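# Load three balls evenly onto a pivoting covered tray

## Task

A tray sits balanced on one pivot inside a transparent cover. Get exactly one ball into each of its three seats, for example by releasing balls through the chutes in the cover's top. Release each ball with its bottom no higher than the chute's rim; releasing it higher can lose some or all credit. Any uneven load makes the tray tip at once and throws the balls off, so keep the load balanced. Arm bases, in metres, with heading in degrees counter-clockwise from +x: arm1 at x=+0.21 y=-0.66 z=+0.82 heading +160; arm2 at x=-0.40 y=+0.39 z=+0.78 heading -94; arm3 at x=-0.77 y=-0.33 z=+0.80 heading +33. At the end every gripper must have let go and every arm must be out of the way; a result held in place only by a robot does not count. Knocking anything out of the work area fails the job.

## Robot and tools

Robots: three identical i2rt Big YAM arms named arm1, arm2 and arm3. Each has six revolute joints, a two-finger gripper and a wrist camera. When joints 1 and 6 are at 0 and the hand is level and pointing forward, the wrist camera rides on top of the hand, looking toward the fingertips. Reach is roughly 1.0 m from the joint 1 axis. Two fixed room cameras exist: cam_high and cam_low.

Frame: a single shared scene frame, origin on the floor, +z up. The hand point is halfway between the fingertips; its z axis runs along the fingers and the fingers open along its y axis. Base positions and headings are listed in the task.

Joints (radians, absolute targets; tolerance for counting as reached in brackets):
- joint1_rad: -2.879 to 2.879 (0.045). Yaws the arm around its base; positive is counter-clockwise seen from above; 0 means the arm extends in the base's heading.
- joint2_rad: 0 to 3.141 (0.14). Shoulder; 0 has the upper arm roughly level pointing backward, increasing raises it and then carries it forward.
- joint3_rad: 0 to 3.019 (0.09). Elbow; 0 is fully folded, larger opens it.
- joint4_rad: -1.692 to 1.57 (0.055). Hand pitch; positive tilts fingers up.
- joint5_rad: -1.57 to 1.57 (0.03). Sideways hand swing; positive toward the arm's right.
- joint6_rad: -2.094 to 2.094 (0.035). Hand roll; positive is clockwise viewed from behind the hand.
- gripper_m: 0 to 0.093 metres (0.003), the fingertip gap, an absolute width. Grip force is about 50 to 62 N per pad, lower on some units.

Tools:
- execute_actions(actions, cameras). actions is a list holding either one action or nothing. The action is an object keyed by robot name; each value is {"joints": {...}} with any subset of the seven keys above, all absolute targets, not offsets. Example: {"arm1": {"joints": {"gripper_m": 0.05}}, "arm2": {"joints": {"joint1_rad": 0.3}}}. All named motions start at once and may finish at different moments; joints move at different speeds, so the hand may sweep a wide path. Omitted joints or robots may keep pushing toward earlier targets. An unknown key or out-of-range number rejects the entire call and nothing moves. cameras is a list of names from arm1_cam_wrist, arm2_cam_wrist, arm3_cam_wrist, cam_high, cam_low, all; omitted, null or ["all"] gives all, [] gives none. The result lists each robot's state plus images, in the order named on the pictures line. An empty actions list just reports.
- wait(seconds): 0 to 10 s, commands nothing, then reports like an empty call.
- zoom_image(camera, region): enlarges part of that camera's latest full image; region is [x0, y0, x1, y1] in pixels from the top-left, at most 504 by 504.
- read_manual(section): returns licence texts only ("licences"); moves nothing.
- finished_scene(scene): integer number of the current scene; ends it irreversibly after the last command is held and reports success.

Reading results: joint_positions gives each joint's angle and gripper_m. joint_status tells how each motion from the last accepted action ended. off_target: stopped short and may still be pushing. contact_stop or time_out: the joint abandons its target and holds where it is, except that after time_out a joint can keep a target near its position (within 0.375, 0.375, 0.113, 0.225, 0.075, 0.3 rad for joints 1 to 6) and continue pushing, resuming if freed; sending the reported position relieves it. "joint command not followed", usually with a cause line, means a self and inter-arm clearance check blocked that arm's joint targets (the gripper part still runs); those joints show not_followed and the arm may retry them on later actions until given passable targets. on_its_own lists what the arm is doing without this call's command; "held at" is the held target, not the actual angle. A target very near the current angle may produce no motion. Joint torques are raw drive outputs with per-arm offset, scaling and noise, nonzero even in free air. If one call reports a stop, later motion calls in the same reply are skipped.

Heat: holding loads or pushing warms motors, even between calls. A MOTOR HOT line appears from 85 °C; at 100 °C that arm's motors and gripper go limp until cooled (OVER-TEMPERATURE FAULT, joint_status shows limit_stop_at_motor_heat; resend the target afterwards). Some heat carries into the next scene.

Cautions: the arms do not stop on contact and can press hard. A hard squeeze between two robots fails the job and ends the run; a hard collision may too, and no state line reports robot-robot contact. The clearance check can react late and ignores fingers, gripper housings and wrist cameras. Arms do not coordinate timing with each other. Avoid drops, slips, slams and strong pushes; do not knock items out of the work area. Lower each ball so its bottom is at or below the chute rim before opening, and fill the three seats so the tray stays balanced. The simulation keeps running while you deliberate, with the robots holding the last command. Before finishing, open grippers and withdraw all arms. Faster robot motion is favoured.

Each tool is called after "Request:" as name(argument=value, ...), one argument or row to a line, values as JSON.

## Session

Request:
execute_actions(
  actions=[],
)

Scene clock: 0.00 s.
Joint torques (N m, as the arm reports them, + toward a larger angle): no reading
arm1.joint_positions: joint1_rad=+0.432 joint2_rad=+0.622 joint3_rad=+1.326 joint4_rad=-1.323 joint5_rad=-0.086 joint6_rad=+0.068 gripper_m=+0.094
arm1.joint_status: not commanded
arm1.hand: x=-0.0326 y=-0.7038 z=+1.3263 quat_wxyz=(+0.067, +0.888, +0.033, -0.454) (m; scene frame)
arm2.joint_positions: joint1_rad=+0.739 joint2_rad=+0.426 joint3_rad=+1.692 joint4_rad=-1.388 joint5_rad=+0.120 joint6_rad=+0.111 gripper_m=+0.094
arm2.joint_status: not commanded
arm2.hand: x=-0.3805 y=+0.3260 z=+1.4683 quat_wxyz=(-0.595, -0.396, -0.635, +0.296) (m; scene frame)
arm3.joint_positions: joint1_rad=+0.796 joint2_rad=+0.486 joint3_rad=+1.675 joint4_rad=-1.406 joint5_rad=-0.017 joint6_rad=-0.561 gripper_m=+0.094
arm3.joint_status: not commanded
arm3.hand: x=-0.7465 y=-0.2314 z=+1.4691 quat_wxyz=(-0.570, +0.644, -0.442, -0.253) (m; scene frame)
pictures: arm1_cam_wrist, arm2_cam_wrist, arm3_cam_wrist, cam_high, cam_low
Images, in order (width x height): arm1_cam_wrist 672x504, arm2_cam_wrist 672x504, arm3_cam_wrist 672x504, cam_high 672x504, cam_low 672x504.

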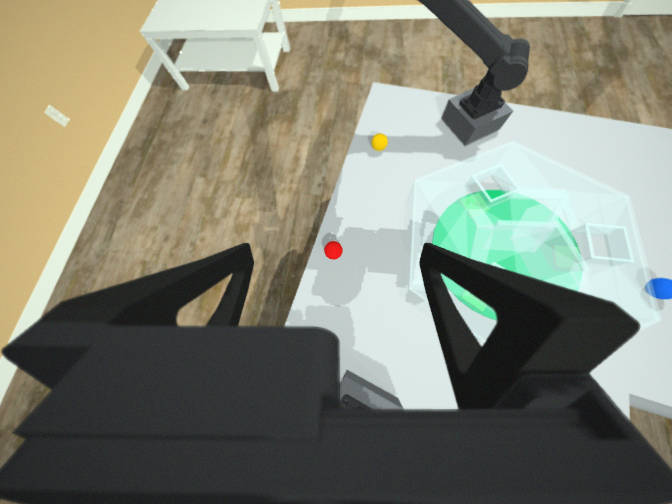

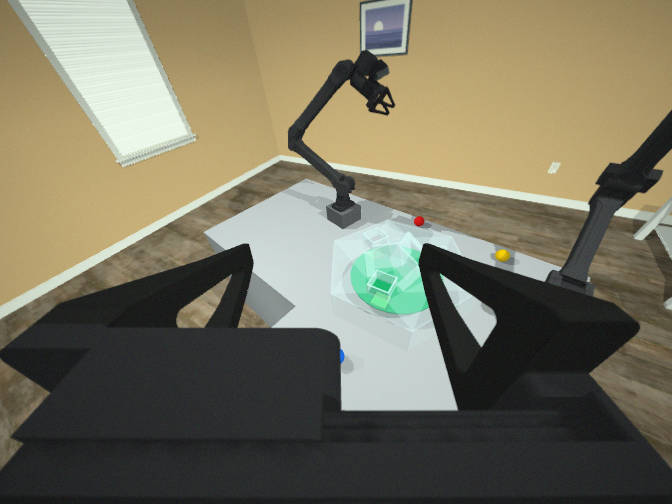

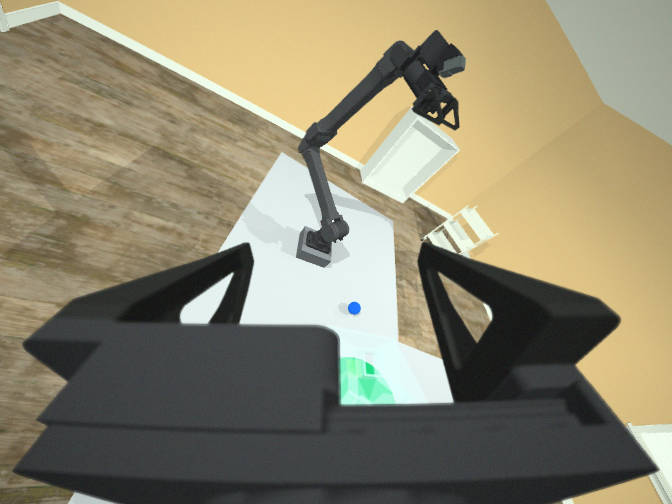

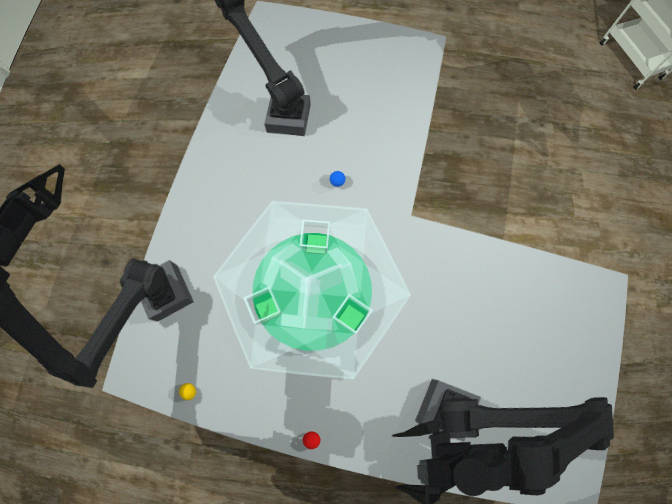

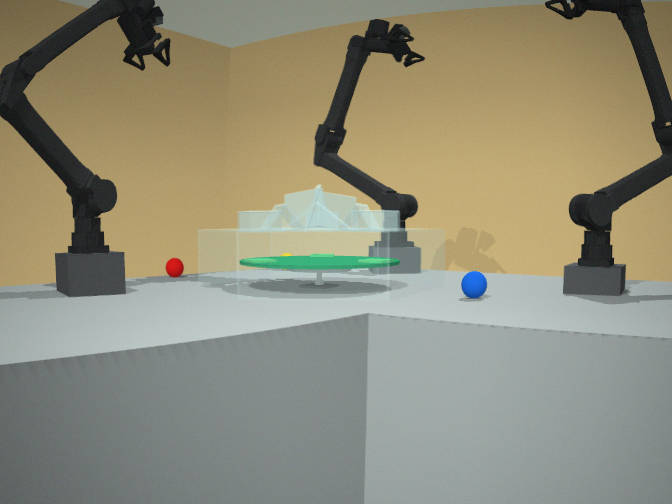

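Request:
execute_actions(
  actions=[
    {"arm1":{"joints":{"joint1_rad":0.64,"joint2_rad":1.754,"joint3_rad":1.126,"joint4_rad":-0.943,"joint5_rad":0,"joint6_rad":0}},"arm2":{"joints":{"joint1_rad":0.637,"joint2_rad":1.375,"joint3_rad":0.77,"joint4_rad":-0.95,"joint5_rad":0,"joint6_rad":-2.0}},"arm3":{"joints":{"joint1_rad":-1.84,"joint2_rad":0.9,"joint3_rad":0.85,"joint4_rad":-1.5,"joint5_rad":0,"joint6_rad":0}}},
  ],
  cameras=[],
)

Request:
execute_actions(
  actions=[
    {"arm3":{"joints":{"joint2_rad":1.443,"joint3_rad":0.801,"joint4_rad":-0.928}}},
  ],
)

Scene clock: 7.53 s.
Joint torques (N m, as the arm reports them, + toward a larger angle): arm1=[ -0.28 -12.61   7.     0.55  -0.01  -0.16] | arm2=[-0.94 -7.37  7.69  0.58 -0.15 -0.09] | arm3=[ 0.04 -1.92  7.96 -0.16  0.12  0.13]
arm1.joint_positions: joint1_rad=+0.633 joint2_rad=+1.762 joint3_rad=+1.128 joint4_rad=-0.953 joint5_rad=-0.002 joint6_rad=+0.017 gripper_m=+0.094
arm1.joint_status: all done
arm1.hand: x=-0.2362 y=-0.7925 z=+0.8312 quat_wxyz=(-0.009, +0.991, +0.137, +0.008) (m; scene frame)
arm2.joint_positions: joint1_rad=+0.642 joint2_rad=+1.366 joint3_rad=+0.770 joint4_rad=-0.955 joint5_rad=+0.003 joint6_rad=-1.984 gripper_m=+0.094
arm2.joint_status: all done
arm2.hand: x=-0.2224 y=+0.1072 z=+0.8408 quat_wxyz=(+0.001, +0.474, -0.880, +0.011) (m; scene frame)
arm3.joint_positions: joint1_rad=-1.834 joint2_rad=+0.901 joint3_rad=+0.844 joint4_rad=-1.487 joint5_rad=-0.001 joint6_rad=-0.007 gripper_m=+0.094
arm3.joint_status: all done
arm3.hand: x=-0.6982 y=-0.5506 z=+1.0037 quat_wxyz=(-0.010, -0.587, -0.809, +0.012) (m; scene frame)
pictures: none
No camera images: the call's "cameras" was empty. Leave "cameras" out to get every camera's image.

Scene clock: 8.80 s.
Joint torques (N m, as the arm reports them, + toward a larger angle): arm1=[ -0.31 -12.55   6.93   0.55  -0.01  -0.15] | arm2=[-0.87 -7.48  7.64  0.58 -0.15 -0.08] | arm3=[-0.23 -9.16  6.36  0.75  0.17  0.1 ]
arm1.joint_positions: joint1_rad=+0.633 joint2_rad=+1.762 joint3_rad=+1.128 joint4_rad=-0.953 joint5_rad=-0.002 joint6_rad=+0.017 gripper_m=+0.094
arm1.joint_status: not commanded
arm1.hand: x=-0.2362 y=-0.7925 z=+0.8312 quat_wxyz=(-0.009, +0.991, +0.137, +0.008) (m; scene frame)
arm2.joint_positions: joint1_rad=+0.642 joint2_rad=+1.366 joint3_rad=+0.770 joint4_rad=-0.955 joint5_rad=+0.003 joint6_rad=-1.984 gripper_m=+0.094
arm2.joint_status: not commanded
arm2.hand: x=-0.2224 y=+0.1072 z=+0.8408 quat_wxyz=(+0.001, +0.475, -0.880, +0.011) (m; scene frame)
arm3.joint_positions: joint1_rad=-1.834 joint2_rad=+1.452 joint3_rad=+0.794 joint4_rad=-0.942 joint5_rad=-0.001 joint6_rad=-0.007 gripper_m=+0.094
arm3.joint_status: all done
arm3.hand: x=-0.6654 y=-0.6576 z=+0.8370 quat_wxyz=(+0.013, -0.587, -0.809, -0.005) (m; scene frame)
pictures: arm1_cam_wrist, arm2_cam_wrist, arm3_cam_wrist, cam_high, cam_low
Images, in order (width x height): arm1_cam_wrist 672x504, arm2_cam_wrist 672x504, arm3_cam_wrist 672x504, cam_high 672x504, cam_low 672x504.

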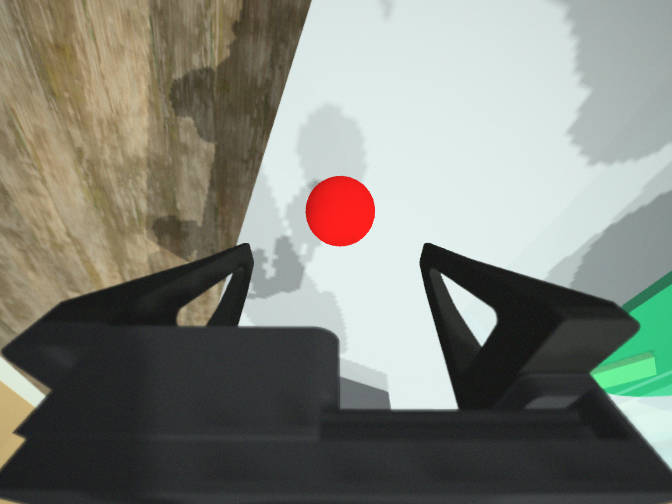

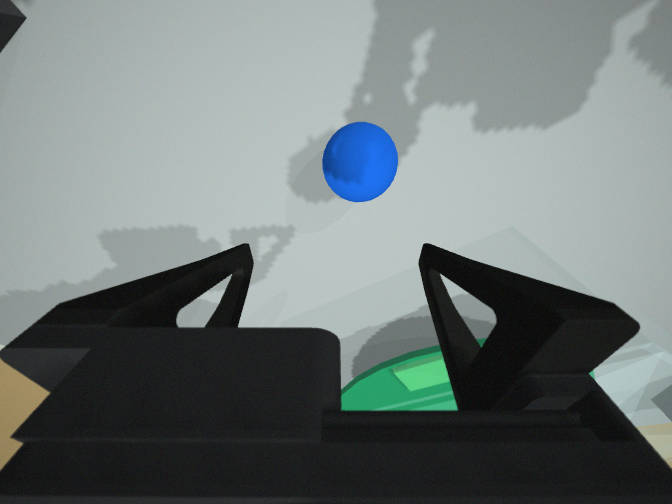

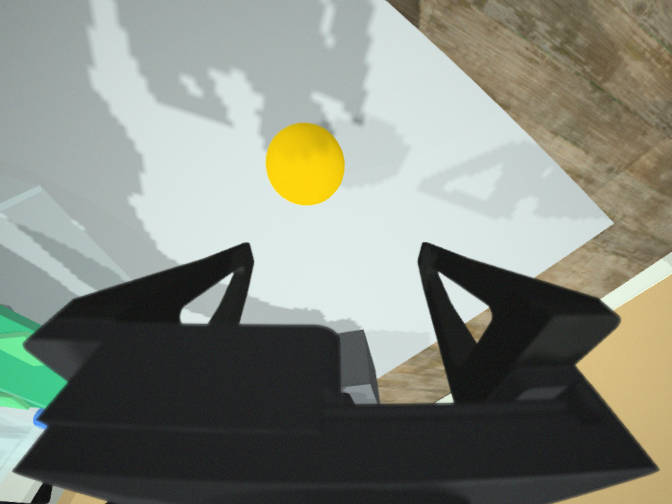

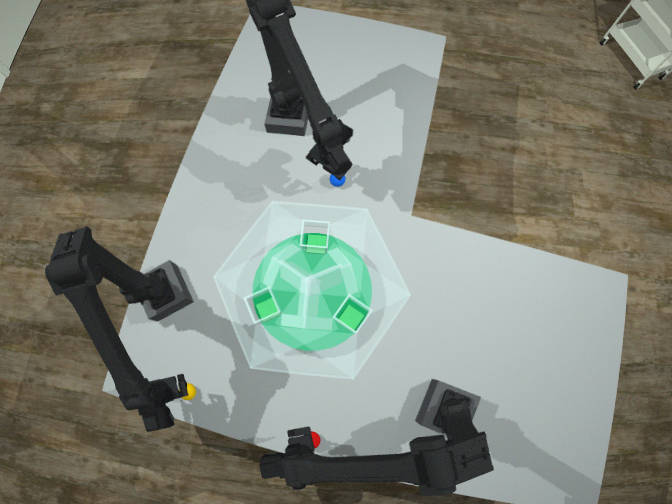

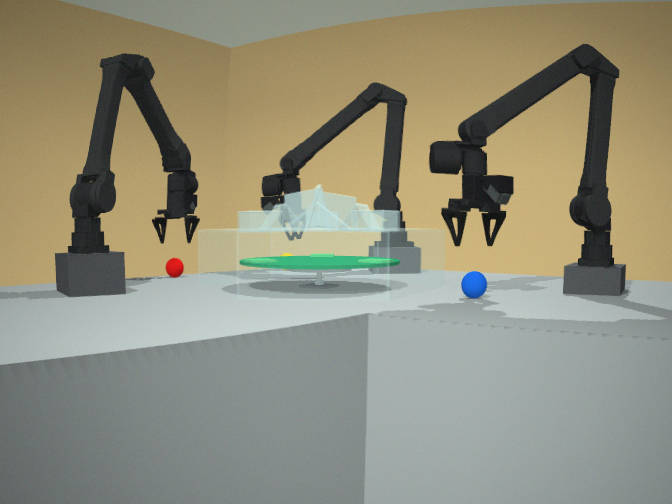

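Request:
execute_actions(
  actions=[
    {"arm1":{"joints":{"joint2_rad":1.873,"joint3_rad":1.028,"joint4_rad":-0.72}},"arm2":{"joints":{"joint1_rad":0.732,"joint2_rad":1.597,"joint3_rad":0.716,"joint4_rad":-0.678}},"arm3":{"joints":{"joint1_rad":-1.767,"joint2_rad":1.666,"joint3_rad":0.758,"joint4_rad":-0.637}}},
  ],
  cameras=["arm1_cam_wrist","arm2_cam_wrist","arm3_cam_wrist"],
)

Scene clock: 13.40 s.
Joint torques (N m, as the arm reports them, + toward a larger angle): arm1=[ -0.17 -12.9    6.01   0.64  -0.01  -0.15] | arm2=[ -0.55 -10.71   5.87   0.78  -0.09  -0.07] | arm3=[  0.43 -11.16   4.74   0.69   0.12   0.12]
arm1.joint_positions: joint1_rad=+0.633 joint2_rad=+1.884 joint3_rad=+1.026 joint4_rad=-0.732 joint5_rad=-0.002 joint6_rad=+0.017 gripper_m=+0.094
arm1.joint_status: all done
arm1.hand: x=-0.2212 y=-0.7866 z=+0.7494 quat_wxyz=(-0.009, +0.991, +0.137, +0.009) (m; scene frame)
arm2.joint_positions: joint1_rad=+0.732 joint2_rad=+1.604 joint3_rad=+0.716 joint4_rad=-0.690 joint5_rad=+0.002 joint6_rad=-1.985 gripper_m=+0.094
arm2.joint_status: all done
arm2.hand: x=-0.1920 y=+0.1170 z=+0.7505 quat_wxyz=(+0.002, +0.514, -0.858, -0.002) (m; scene frame)
arm3.joint_positions: joint1_rad=-1.768 joint2_rad=+1.683 joint3_rad=+0.750 joint4_rad=-0.651 joint5_rad=-0.001 joint6_rad=-0.007 gripper_m=+0.094
arm3.joint_status: all done
arm3.hand: x=-0.6389 y=-0.6658 z=+0.7482 quat_wxyz=(+0.006, -0.560, -0.828, +0.000) (m; scene frame)
pictures: arm1_cam_wrist, arm2_cam_wrist, arm3_cam_wrist
Images, in order (width x height): arm1_cam_wrist 672x504, arm2_cam_wrist 672x504, arm3_cam_wrist 672x504.

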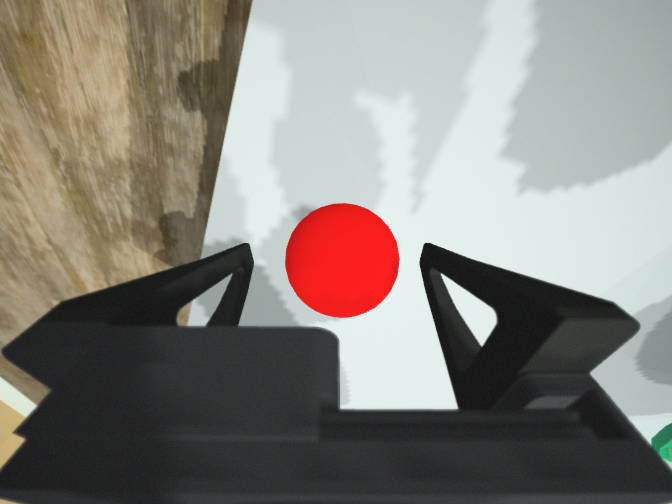

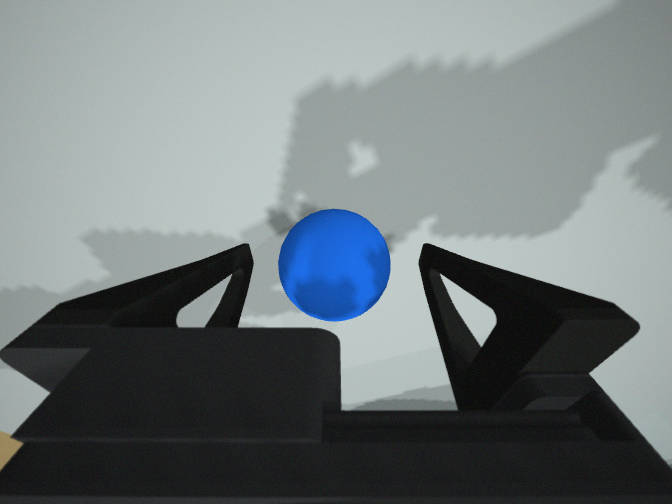

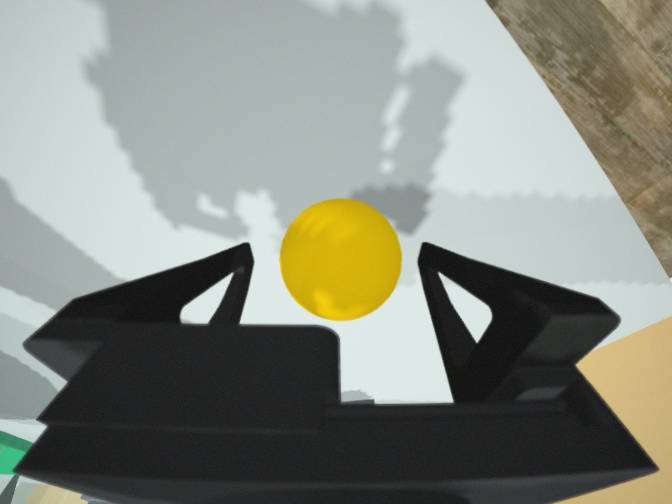

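Request:
execute_actions(
  actions=[
    {"arm1":{"joints":{"gripper_m":0.04}},"arm2":{"joints":{"gripper_m":0.04}},"arm3":{"joints":{"gripper_m":0.04}}},
  ],
  cameras=[],
)

Request:
execute_actions(
  actions=[
    {"arm1":{"joints":{"joint2_rad":1.537,"joint3_rad":1.24,"joint4_rad":-1.25}},"arm2":{"joints":{"joint2_rad":1.25,"joint3_rad":1.1,"joint4_rad":-1.39}},"arm3":{"joints":{"joint2_rad":1.377,"joint3_rad":1.115,"joint4_rad":-1.293}}},
  ],
  cameras=["cam_low"],
)

Scene clock: 17.17 s.
Joint torques (N m, as the arm reports them, + toward a larger angle): arm1=[ -0.2  -12.79   5.98   0.59  -0.04  -0.15] | arm2=[ -0.32 -10.59   5.87   0.77  -0.08  -0.07] | arm3=[  0.46 -11.3    4.74   0.67   0.11   0.13]
arm1.joint_positions: joint1_rad=+0.633 joint2_rad=+1.884 joint3_rad=+1.026 joint4_rad=-0.731 joint5_rad=-0.001 joint6_rad=+0.016 gripper_m=+0.055
arm1.joint_status: gripper_m off_target (ended at +0.055, target +0.040)
arm1.hand: x=-0.2214 y=-0.7865 z=+0.7494 quat_wxyz=(-0.009, +0.990, +0.137, +0.009) (m; scene frame)
arm2.joint_positions: joint1_rad=+0.732 joint2_rad=+1.604 joint3_rad=+0.716 joint4_rad=-0.689 joint5_rad=+0.001 joint6_rad=-1.986 gripper_m=+0.056
arm2.joint_status: gripper_m off_target (ended at +0.056, target +0.040)
arm2.hand: x=-0.1918 y=+0.1169 z=+0.7505 quat_wxyz=(+0.001, +0.514, -0.858, -0.001) (m; scene frame)
arm3.joint_positions: joint1_rad=-1.768 joint2_rad=+1.683 joint3_rad=+0.750 joint4_rad=-0.651 joint5_rad=-0.001 joint6_rad=-0.007 gripper_m=+0.055
arm3.joint_status: gripper_m off_target (ended at +0.055, target +0.040)
arm3.hand: x=-0.6389 y=-0.6659 z=+0.7482 quat_wxyz=(+0.006, -0.560, -0.828, +0.000) (m; scene frame)
pictures: none
No camera images: the call's "cameras" was empty. Leave "cameras" out to get every camera's image.

Scene clock: 18.63 s.
Joint torques (N m, as the arm reports them, + toward a larger angle): arm1=[ -0.17 -11.77   9.93  -0.17  -0.06  -0.15] | arm2=[-0.37 -8.52 10.49 -0.18 -0.09 -0.07] | arm3=[ 0.43 -9.54  8.33 -0.26  0.13  0.13]
arm1.joint_positions: joint1_rad=+0.633 joint2_rad=+1.551 joint3_rad=+1.218 joint4_rad=-1.239 joint5_rad=-0.001 joint6_rad=+0.016 gripper_m=+0.055
arm1.joint_status: all done
arm1.hand: x=-0.2155 y=-0.7883 z=+0.9540 quat_wxyz=(-0.008, +0.991, +0.137, +0.000) (m; scene frame)
arm2.joint_positions: joint1_rad=+0.732 joint2_rad=+1.255 joint3_rad=+1.085 joint4_rad=-1.379 joint5_rad=+0.001 joint6_rad=-1.986 gripper_m=+0.056
arm2.joint_status: all done
arm2.hand: x=-0.1868 y=+0.1107 z=+0.9870 quat_wxyz=(+0.000, +0.514, -0.858, +0.012) (m; scene frame)
arm3.joint_positions: joint1_rad=-1.768 joint2_rad=+1.385 joint3_rad=+1.099 joint4_rad=-1.281 joint5_rad=-0.001 joint6_rad=-0.007 gripper_m=+0.055
arm3.joint_status: all done
arm3.hand: x=-0.6265 y=-0.6929 z=+0.9633 quat_wxyz=(-0.001, -0.560, -0.828, +0.005) (m; scene frame)
pictures: cam_low
Images, in order (width x height): cam_low 672x504.

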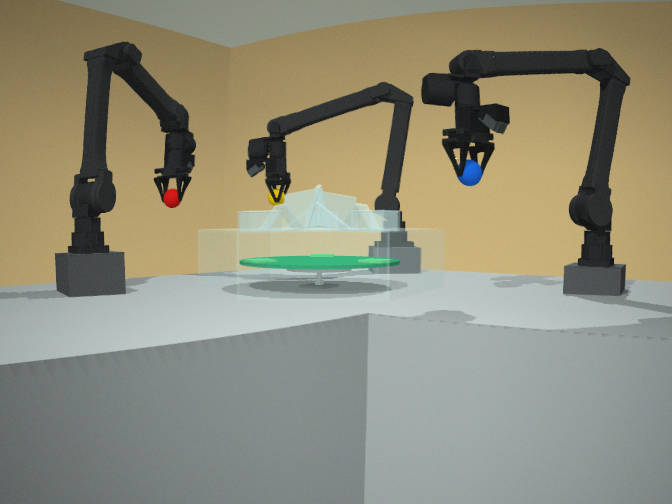

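Request:
execute_actions(
  actions=[
    {"arm1":{"joints":{"joint1_rad":-0.346,"joint4_rad":-1.29,"joint6_rad":1.0}},"arm2":{"joints":{"joint1_rad":0.356,"joint2_rad":1.76,"joint3_rad":1.66,"joint4_rad":-1.40}},"arm3":{"joints":{"joint1_rad":-0.655,"joint6_rad":-1.0}}},
  ],
)

Scene clock: 23.20 s.
Joint torques (N m, as the arm reports them, + toward a larger angle): arm1=[ -0.62 -11.22   9.96  -0.33  -0.07   0.18] | arm2=[  0.13 -18.57  13.77   0.13  -0.08  -0.07] | arm3=[-0.19 -9.67  8.3  -0.21  0.05 -0.03]
arm1.joint_positions: joint1_rad=-0.346 joint2_rad=+1.551 joint3_rad=+1.218 joint4_rad=-1.278 joint5_rad=+0.001 joint6_rad=+0.983 gripper_m=+0.055
arm1.joint_status: all done
arm1.hand: x=-0.1258 y=-0.3858 z=+0.9606 quat_wxyz=(-0.008, +0.671, -0.741, +0.012) (m; scene frame)
arm2.joint_positions: joint1_rad=+0.349 joint2_rad=+1.776 joint3_rad=+1.607 joint4_rad=-1.398 joint5_rad=+0.001 joint6_rad=-1.986 gripper_m=+0.056
arm2.joint_status: all done
arm2.hand: x=-0.2520 y=-0.1350 z=+0.9638 quat_wxyz=(+0.001, +0.342, -0.940, +0.004) (m; scene frame)
arm3.joint_positions: joint1_rad=-0.654 joint2_rad=+1.385 joint3_rad=+1.099 joint4_rad=-1.281 joint5_rad=+0.000 joint6_rad=-0.991 gripper_m=+0.055
arm3.joint_status: all done
arm3.hand: x=-0.3828 y=-0.3656 z=+0.9601 quat_wxyz=(+0.002, +0.439, -0.898, +0.002) (m; scene frame)
pictures: arm1_cam_wrist, arm2_cam_wrist, arm3_cam_wrist, cam_high, cam_low
Images, in order (width x height): arm1_cam_wrist 672x504, arm2_cam_wrist 672x504, arm3_cam_wrist 672x504, cam_high 672x504, cam_low 672x504.

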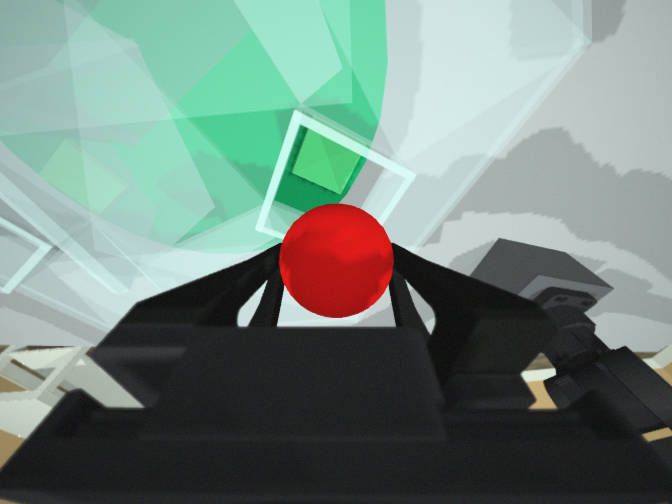

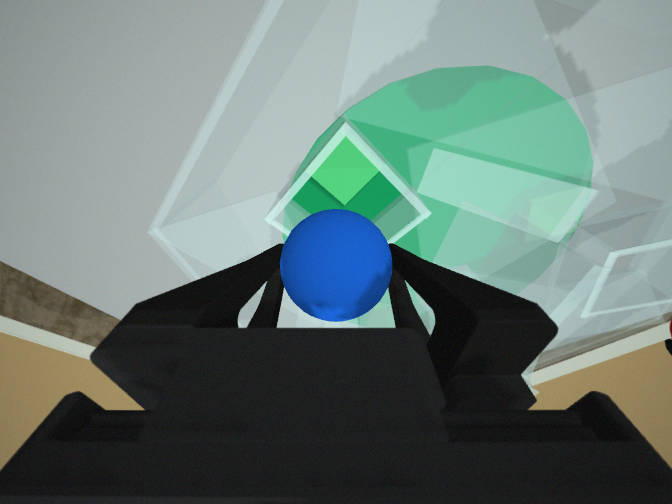

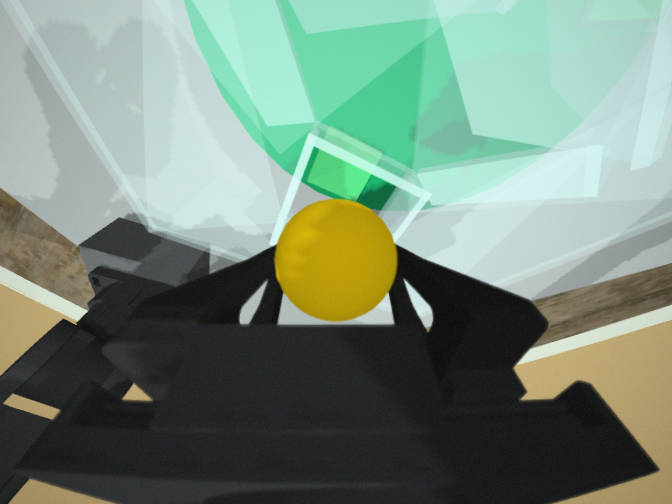

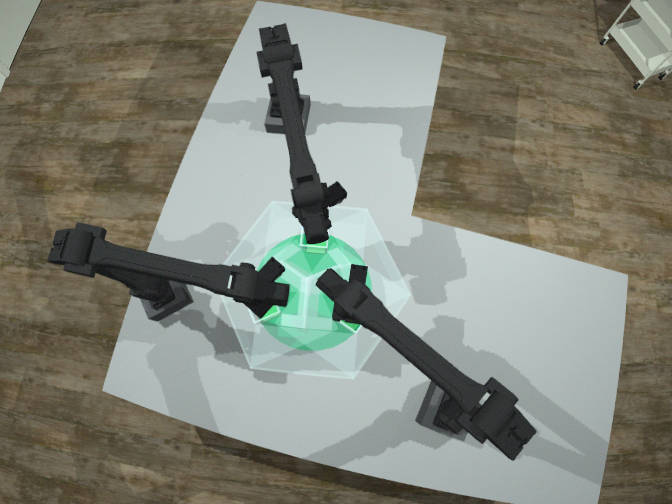

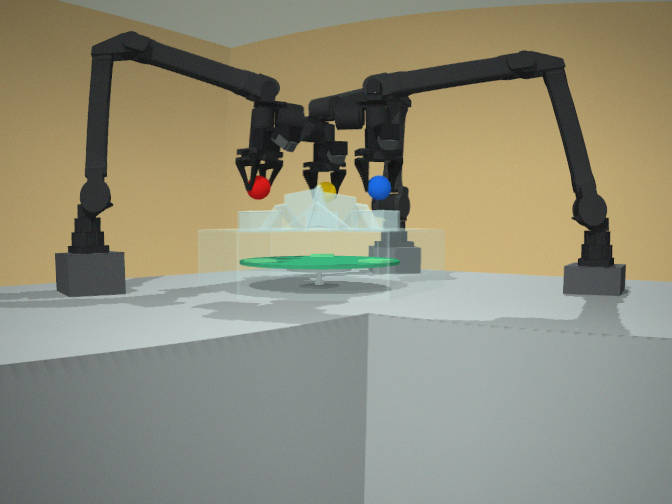

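Request:
execute_actions(
  actions=[
    {"arm1":{"joints":{"joint3_rad":1.109,"joint4_rad":-1.089}},"arm2":{"joints":{"joint2_rad":1.821,"joint3_rad":1.567,"joint4_rad":-1.298}},"arm3":{"joints":{"joint1_rad":-0.688,"joint2_rad":1.425,"joint3_rad":1.043,"joint4_rad":-1.155}}},
  ],
  cameras=["arm1_cam_wrist","arm2_cam_wrist","arm3_cam_wrist","cam_low"],
)

Request:
zoom_image(
  camera="cam_low",
  region=[220, 150, 420, 250],
)

Scene clock: 29.10 s.
Joint torques (N m, as the arm reports them, + toward a larger angle): arm1=[ -0.63 -10.58   8.44   0.73  -0.07   0.18] | arm2=[  0.18 -18.72   9.58   0.73  -0.08  -0.06] | arm3=[  0.38 -10.19   8.09   0.62   0.02  -0.05]
arm1.joint_positions: joint1_rad=-0.346 joint2_rad=+1.546 joint3_rad=+1.104 joint4_rad=-1.101 joint5_rad=+0.001 joint6_rad=+0.983 gripper_m=+0.055
arm1.joint_status: all done
arm1.hand: x=-0.1251 y=-0.3858 z=+0.9223 quat_wxyz=(-0.003, +0.671, -0.741, -0.021) (m; scene frame)
arm2.joint_positions: joint1_rad=+0.349 joint2_rad=+1.831 joint3_rad=+1.558 joint4_rad=-1.309 joint5_rad=+0.001 joint6_rad=-1.986 gripper_m=+0.056
arm2.joint_status: all done
arm2.hand: x=-0.2500 y=-0.1418 z=+0.9170 quat_wxyz=(+0.000, +0.342, -0.940, -0.004) (m; scene frame)
arm3.joint_positions: joint1_rad=-0.682 joint2_rad=+1.442 joint3_rad=+1.022 joint4_rad=-1.170 joint5_rad=+0.000 joint6_rad=-0.992 gripper_m=+0.055
arm3.joint_status: all done
arm3.hand: x=-0.3855 y=-0.3766 z=+0.9121 quat_wxyz=(+0.012, +0.427, -0.904, -0.004) (m; scene frame)
pictures: arm1_cam_wrist, arm2_cam_wrist, arm3_cam_wrist, cam_low
Images, in order (width x height): arm1_cam_wrist 672x504, arm2_cam_wrist 672x504, arm3_cam_wrist 672x504, cam_low 672x504.

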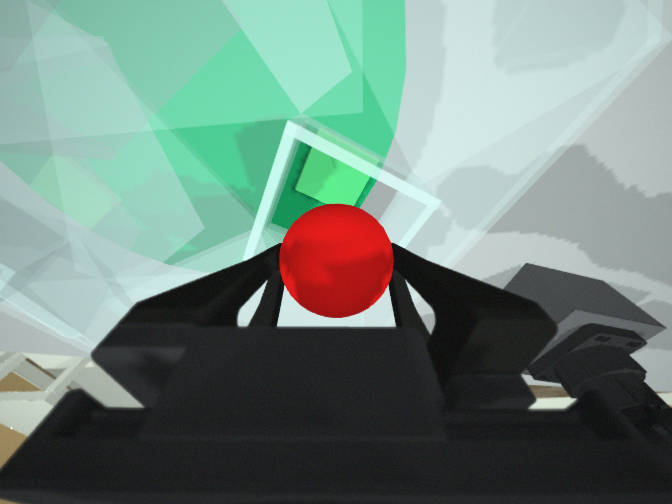

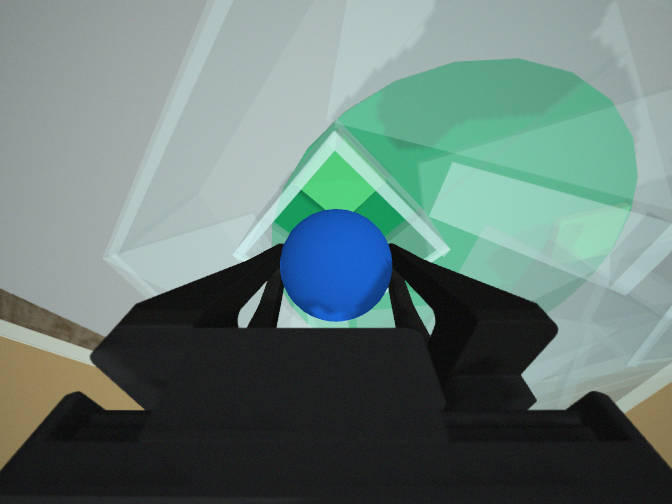

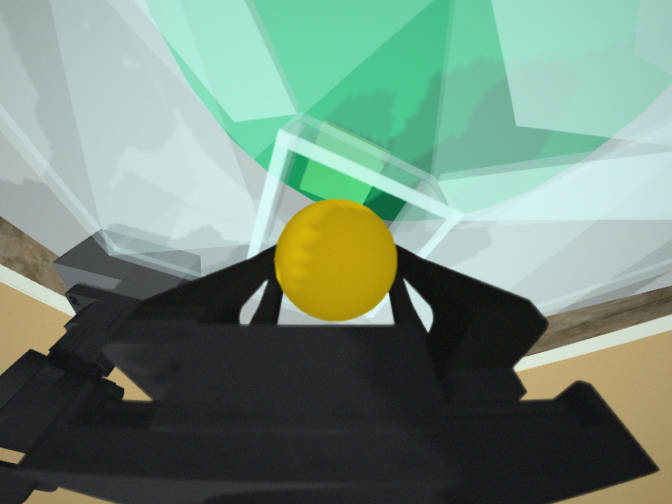

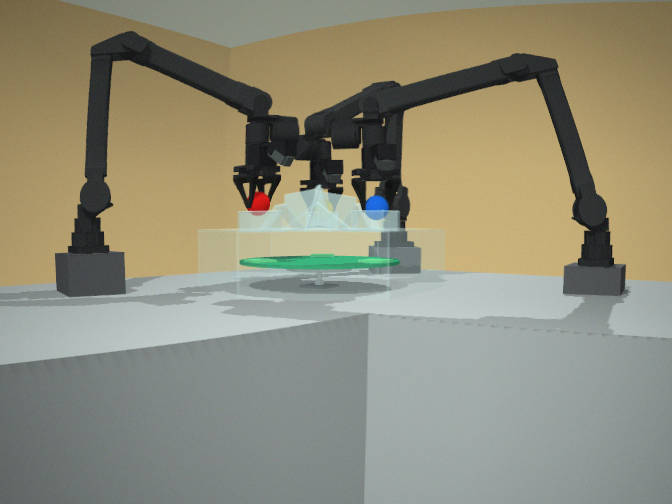

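Region (220, 150, 420, 250) of cam_low's 672x504 image, scaled by 2.520, with more detail than that image has.

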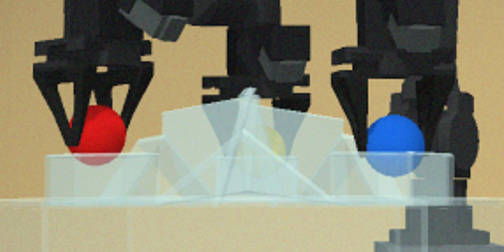

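Request:
execute_actions(
  actions=[
    {"arm1":{"joints":{"joint3_rad":1.09}},"arm3":{"joints":{"joint4_rad":-1.133}}},
  ],
  cameras=["arm1_cam_wrist","arm3_cam_wrist"],
)

Scene clock: 30.63 s.
Joint torques (N m, as the arm reports them, + toward a larger angle): arm1=[ -0.68 -10.59   7.62   0.66  -0.07   0.19] | arm2=[  0.08 -18.75   9.61   0.71  -0.08  -0.07] | arm3=[ -0.52 -10.8    8.14   1.24   0.15  -0.03]
arm1.joint_positions: joint1_rad=-0.346 joint2_rad=+1.546 joint3_rad=+1.095 joint4_rad=-1.101 joint5_rad=+0.001 joint6_rad=+0.983 gripper_m=+0.055
arm1.joint_status: all done
arm1.hand: x=-0.1221 y=-0.3882 z=+0.9188 quat_wxyz=(-0.004, +0.671, -0.741, -0.016) (m; scene frame)
arm2.joint_positions: joint1_rad=+0.349 joint2_rad=+1.831 joint3_rad=+1.558 joint4_rad=-1.309 joint5_rad=+0.001 joint6_rad=-1.986 gripper_m=+0.056
arm2.joint_status: not commanded
arm2.hand: x=-0.2500 y=-0.1418 z=+0.9170 quat_wxyz=(+0.000, +0.342, -0.940, -0.004) (m; scene frame)
arm3.joint_positions: joint1_rad=-0.682 joint2_rad=+1.442 joint3_rad=+1.022 joint4_rad=-1.164 joint5_rad=-0.003 joint6_rad=-0.992 gripper_m=+0.055
arm3.joint_status: all done
arm3.hand: x=-0.3840 y=-0.3762 z=+0.9120 quat_wxyz=(+0.009, +0.427, -0.904, -0.004) (m; scene frame)
pictures: arm1_cam_wrist, arm3_cam_wrist
Images, in order (width x height): arm1_cam_wrist 672x504, arm3_cam_wrist 672x504.

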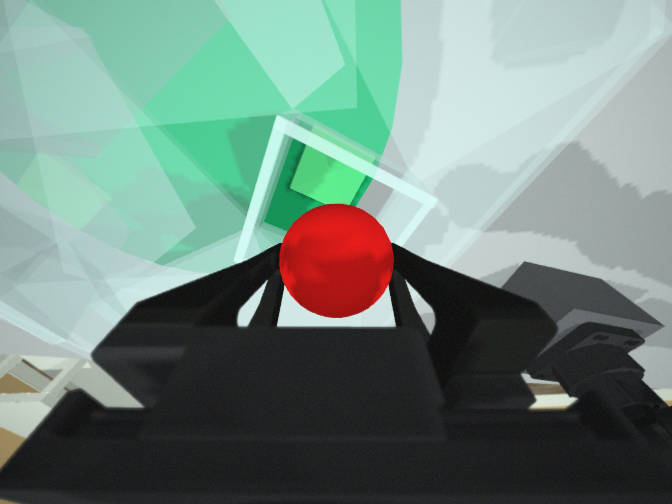

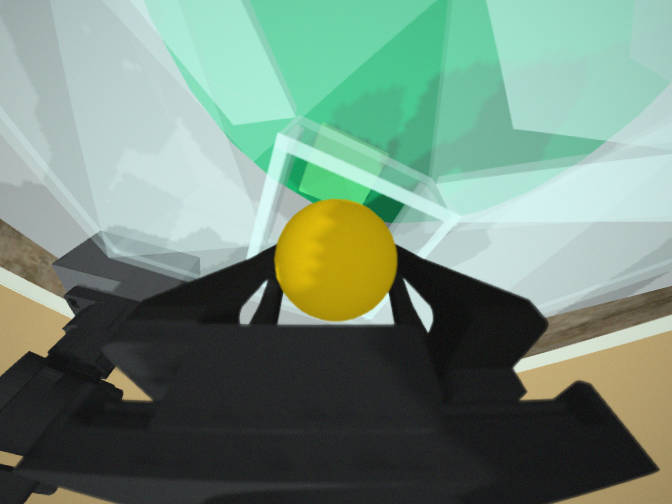

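Request:
execute_actions(
  actions=[
    {"arm3":{"joints":{"joint2_rad":1.41,"joint4_rad":-1.155}}},
  ],
  cameras=["arm3_cam_wrist"],
)

Scene clock: 32.07 s.
Joint torques (N m, as the arm reports them, + toward a larger angle): arm1=[ -0.71 -10.53   7.69   0.68  -0.07   0.19] | arm2=[  0.03 -18.82   9.66   0.73  -0.08  -0.08] | arm3=[ -0.59 -12.03   8.15   0.63   0.16   0.01]
arm1.joint_positions: joint1_rad=-0.346 joint2_rad=+1.546 joint3_rad=+1.095 joint4_rad=-1.101 joint5_rad=+0.001 joint6_rad=+0.983 gripper_m=+0.055
arm1.joint_status: not commanded
arm1.hand: x=-0.1221 y=-0.3882 z=+0.9188 quat_wxyz=(-0.004, +0.671, -0.741, -0.016) (m; scene frame)
arm2.joint_positions: joint1_rad=+0.349 joint2_rad=+1.831 joint3_rad=+1.558 joint4_rad=-1.309 joint5_rad=+0.001 joint6_rad=-1.986 gripper_m=+0.056
arm2.joint_status: not commanded
arm2.hand: x=-0.2500 y=-0.1418 z=+0.9170 quat_wxyz=(+0.000, +0.342, -0.940, -0.004) (m; scene frame)
arm3.joint_positions: joint1_rad=-0.682 joint2_rad=+1.441 joint3_rad=+1.022 joint4_rad=-1.164 joint5_rad=-0.004 joint6_rad=-0.992 gripper_m=+0.055
arm3.joint_status: all done
arm3.hand: x=-0.3839 y=-0.3762 z=+0.9123 quat_wxyz=(+0.008, +0.427, -0.904, -0.004) (m; scene frame)
pictures: arm3_cam_wrist
Images, in order (width x height): arm3_cam_wrist 672x504.

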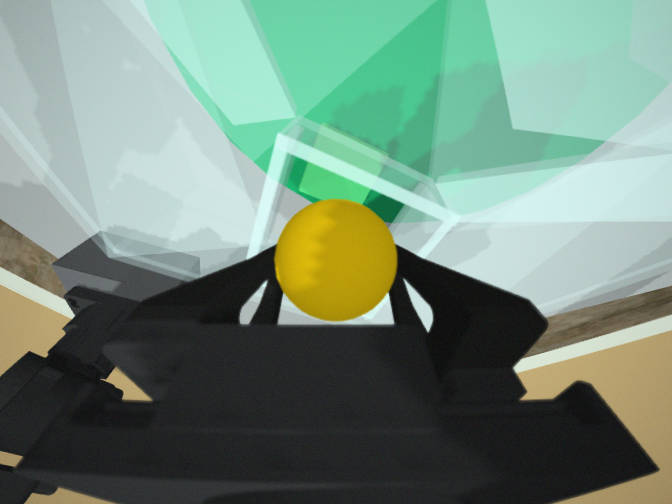

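Request:
execute_actions(
  actions=[
    {"arm3":{"joints":{"joint2_rad":1.395}}},
  ],
  cameras=[],
)

Scene clock: 33.23 s.
Joint torques (N m, as the arm reports them, + toward a larger angle): arm1=[ -0.66 -10.54   7.68   0.67  -0.07   0.19] | arm2=[  0.21 -18.79   9.65   0.72  -0.08  -0.08] | arm3=[ -0.15 -11.65   8.23   0.49   0.16   0.02]
arm1.joint_positions: joint1_rad=-0.346 joint2_rad=+1.546 joint3_rad=+1.095 joint4_rad=-1.101 joint5_rad=+0.001 joint6_rad=+0.983 gripper_m=+0.055
arm1.joint_status: not commanded
arm1.hand: x=-0.1221 y=-0.3882 z=+0.9188 quat_wxyz=(-0.004, +0.671, -0.741, -0.016) (m; scene frame)
arm2.joint_positions: joint1_rad=+0.349 joint2_rad=+1.831 joint3_rad=+1.558 joint4_rad=-1.309 joint5_rad=+0.001 joint6_rad=-1.986 gripper_m=+0.056
arm2.joint_status: not commanded
arm2.hand: x=-0.2500 y=-0.1418 z=+0.9170 quat_wxyz=(+0.000, +0.342, -0.940, -0.004) (m; scene frame)
arm3.joint_positions: joint1_rad=-0.682 joint2_rad=+1.422 joint3_rad=+1.022 joint4_rad=-1.164 joint5_rad=-0.004 joint6_rad=-0.992 gripper_m=+0.055
arm3.joint_status: all done
arm3.hand: x=-0.3836 y=-0.3761 z=+0.9191 quat_wxyz=(+0.000, +0.427, -0.904, +0.001) (m; scene frame)
pictures: none
No camera images: the call's "cameras" was empty. Leave "cameras" out to get every camera's image.

Request:
execute_actions(
  actions=[
    {"arm1":{"joints":{"gripper_m":0.068}},"arm2":{"joints":{"gripper_m":0.068}},"arm3":{"joints":{"gripper_m":0.068}}},
  ],
  cameras=["cam_low"],
)

Request:
execute_actions(
  actions=[
    {"arm1":{"joints":{"joint2_rad":1.0,"joint4_rad":-1.4}},"arm2":{"joints":{"joint2_rad":1.2,"joint4_rad":-1.6}},"arm3":{"joints":{"joint2_rad":0.9,"joint4_rad":-1.45}}},
  ],
  cameras=["cam_high","cam_low"],
)

Scene clock: 34.93 s.
Joint torques (N m, as the arm reports them, + toward a larger angle): arm1=[ -0.64 -10.52   7.76   0.65  -0.07   0.18] | arm2=[  0.21 -18.77   9.66   0.77  -0.09  -0.08] | arm3=[ -0.26 -10.17   8.47   0.65   0.43   0.05]
arm1.joint_positions: joint1_rad=-0.346 joint2_rad=+1.546 joint3_rad=+1.095 joint4_rad=-1.101 joint5_rad=+0.001 joint6_rad=+0.983 gripper_m=+0.068
arm1.joint_status: all done
arm1.hand: x=-0.1221 y=-0.3882 z=+0.9190 quat_wxyz=(-0.004, +0.671, -0.741, -0.017) (m; scene frame)
arm2.joint_positions: joint1_rad=+0.349 joint2_rad=+1.830 joint3_rad=+1.558 joint4_rad=-1.309 joint5_rad=+0.001 joint6_rad=-1.986 gripper_m=+0.068
arm2.joint_status: all done
arm2.hand: x=-0.2500 y=-0.1418 z=+0.9174 quat_wxyz=(+0.000, +0.342, -0.940, -0.003) (m; scene frame)
arm3.joint_positions: joint1_rad=-0.680 joint2_rad=+1.412 joint3_rad=+1.020 joint4_rad=-1.166 joint5_rad=-0.010 joint6_rad=-0.997 gripper_m=+0.068
arm3.joint_status: all done
arm3.hand: x=-0.3845 y=-0.3741 z=+0.9222 quat_wxyz=(-0.004, +0.430, -0.903, +0.000) (m; scene frame)
pictures: cam_low
Images, in order (width x height): cam_low 672x504.

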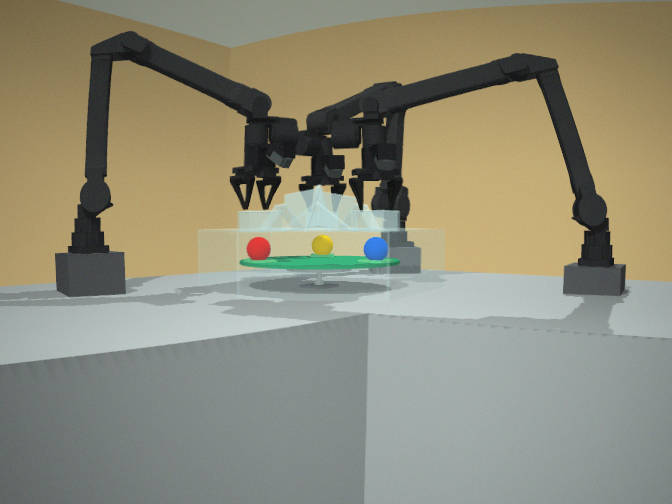

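Scene clock: 36.53 s.
Joint torques (N m, as the arm reports them, + toward a larger angle): arm1=[-0.62 -3.65  8.91  0.34 -0.07  0.16] | arm2=[ 0.25 -7.69 10.11  0.54 -0.08 -0.03] | arm3=[-0.21 -2.18  9.29  0.14  0.22  0.06]
arm1.joint_positions: joint1_rad=-0.346 joint2_rad=+0.998 joint3_rad=+1.095 joint4_rad=-1.391 joint5_rad=+0.001 joint6_rad=+0.984 gripper_m=+0.068
arm1.joint_status: all done
arm1.hand: x=-0.0383 y=-0.4597 z=+1.1050 quat_wxyz=(+0.015, +0.664, -0.734, -0.143) (m; scene frame)
arm2.joint_positions: joint1_rad=+0.349 joint2_rad=+1.204 joint3_rad=+1.558 joint4_rad=-1.592 joint5_rad=+0.001 joint6_rad=-1.986 gripper_m=+0.068
arm2.joint_status: all done
arm2.hand: x=-0.2955 y=+0.0146 z=+1.1946 quat_wxyz=(+0.012, +0.337, -0.927, +0.167) (m; scene frame)
arm3.joint_positions: joint1_rad=-0.681 joint2_rad=+0.895 joint3_rad=+1.020 joint4_rad=-1.440 joint5_rad=-0.004 joint6_rad=-0.997 gripper_m=+0.068
arm3.joint_status: all done
arm3.hand: x=-0.4893 y=-0.3630 z=+1.0778 quat_wxyz=(-0.106, +0.427, -0.895, +0.067) (m; scene frame)
pictures: cam_high, cam_low
Images, in order (width x height): cam_high 672x504, cam_low 672x504.

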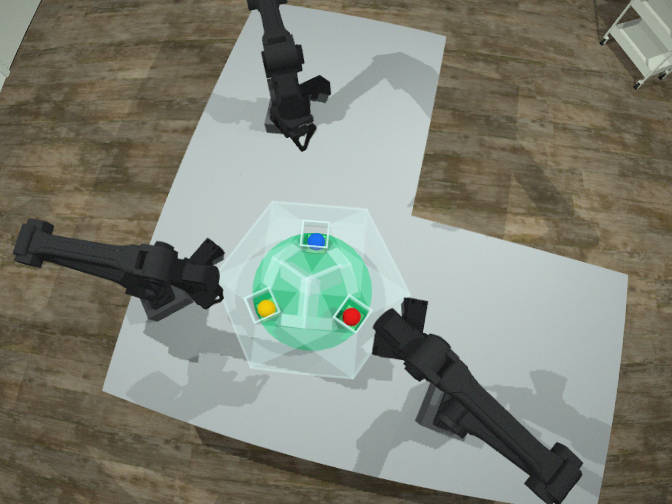

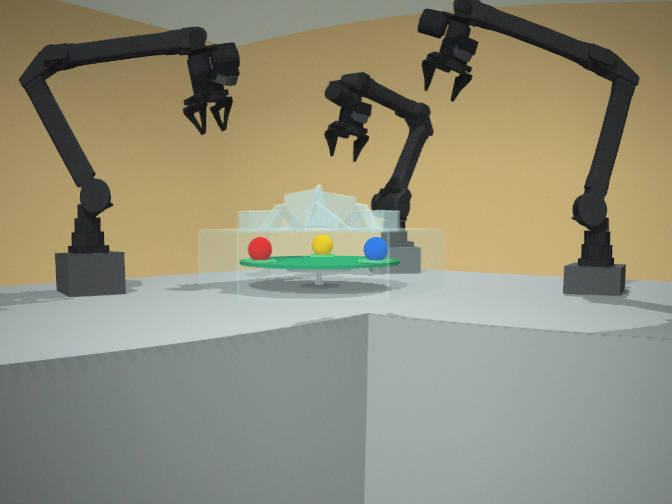

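Request:
finished_scene(
  scene=2,
)

The scene is finished: the task was done.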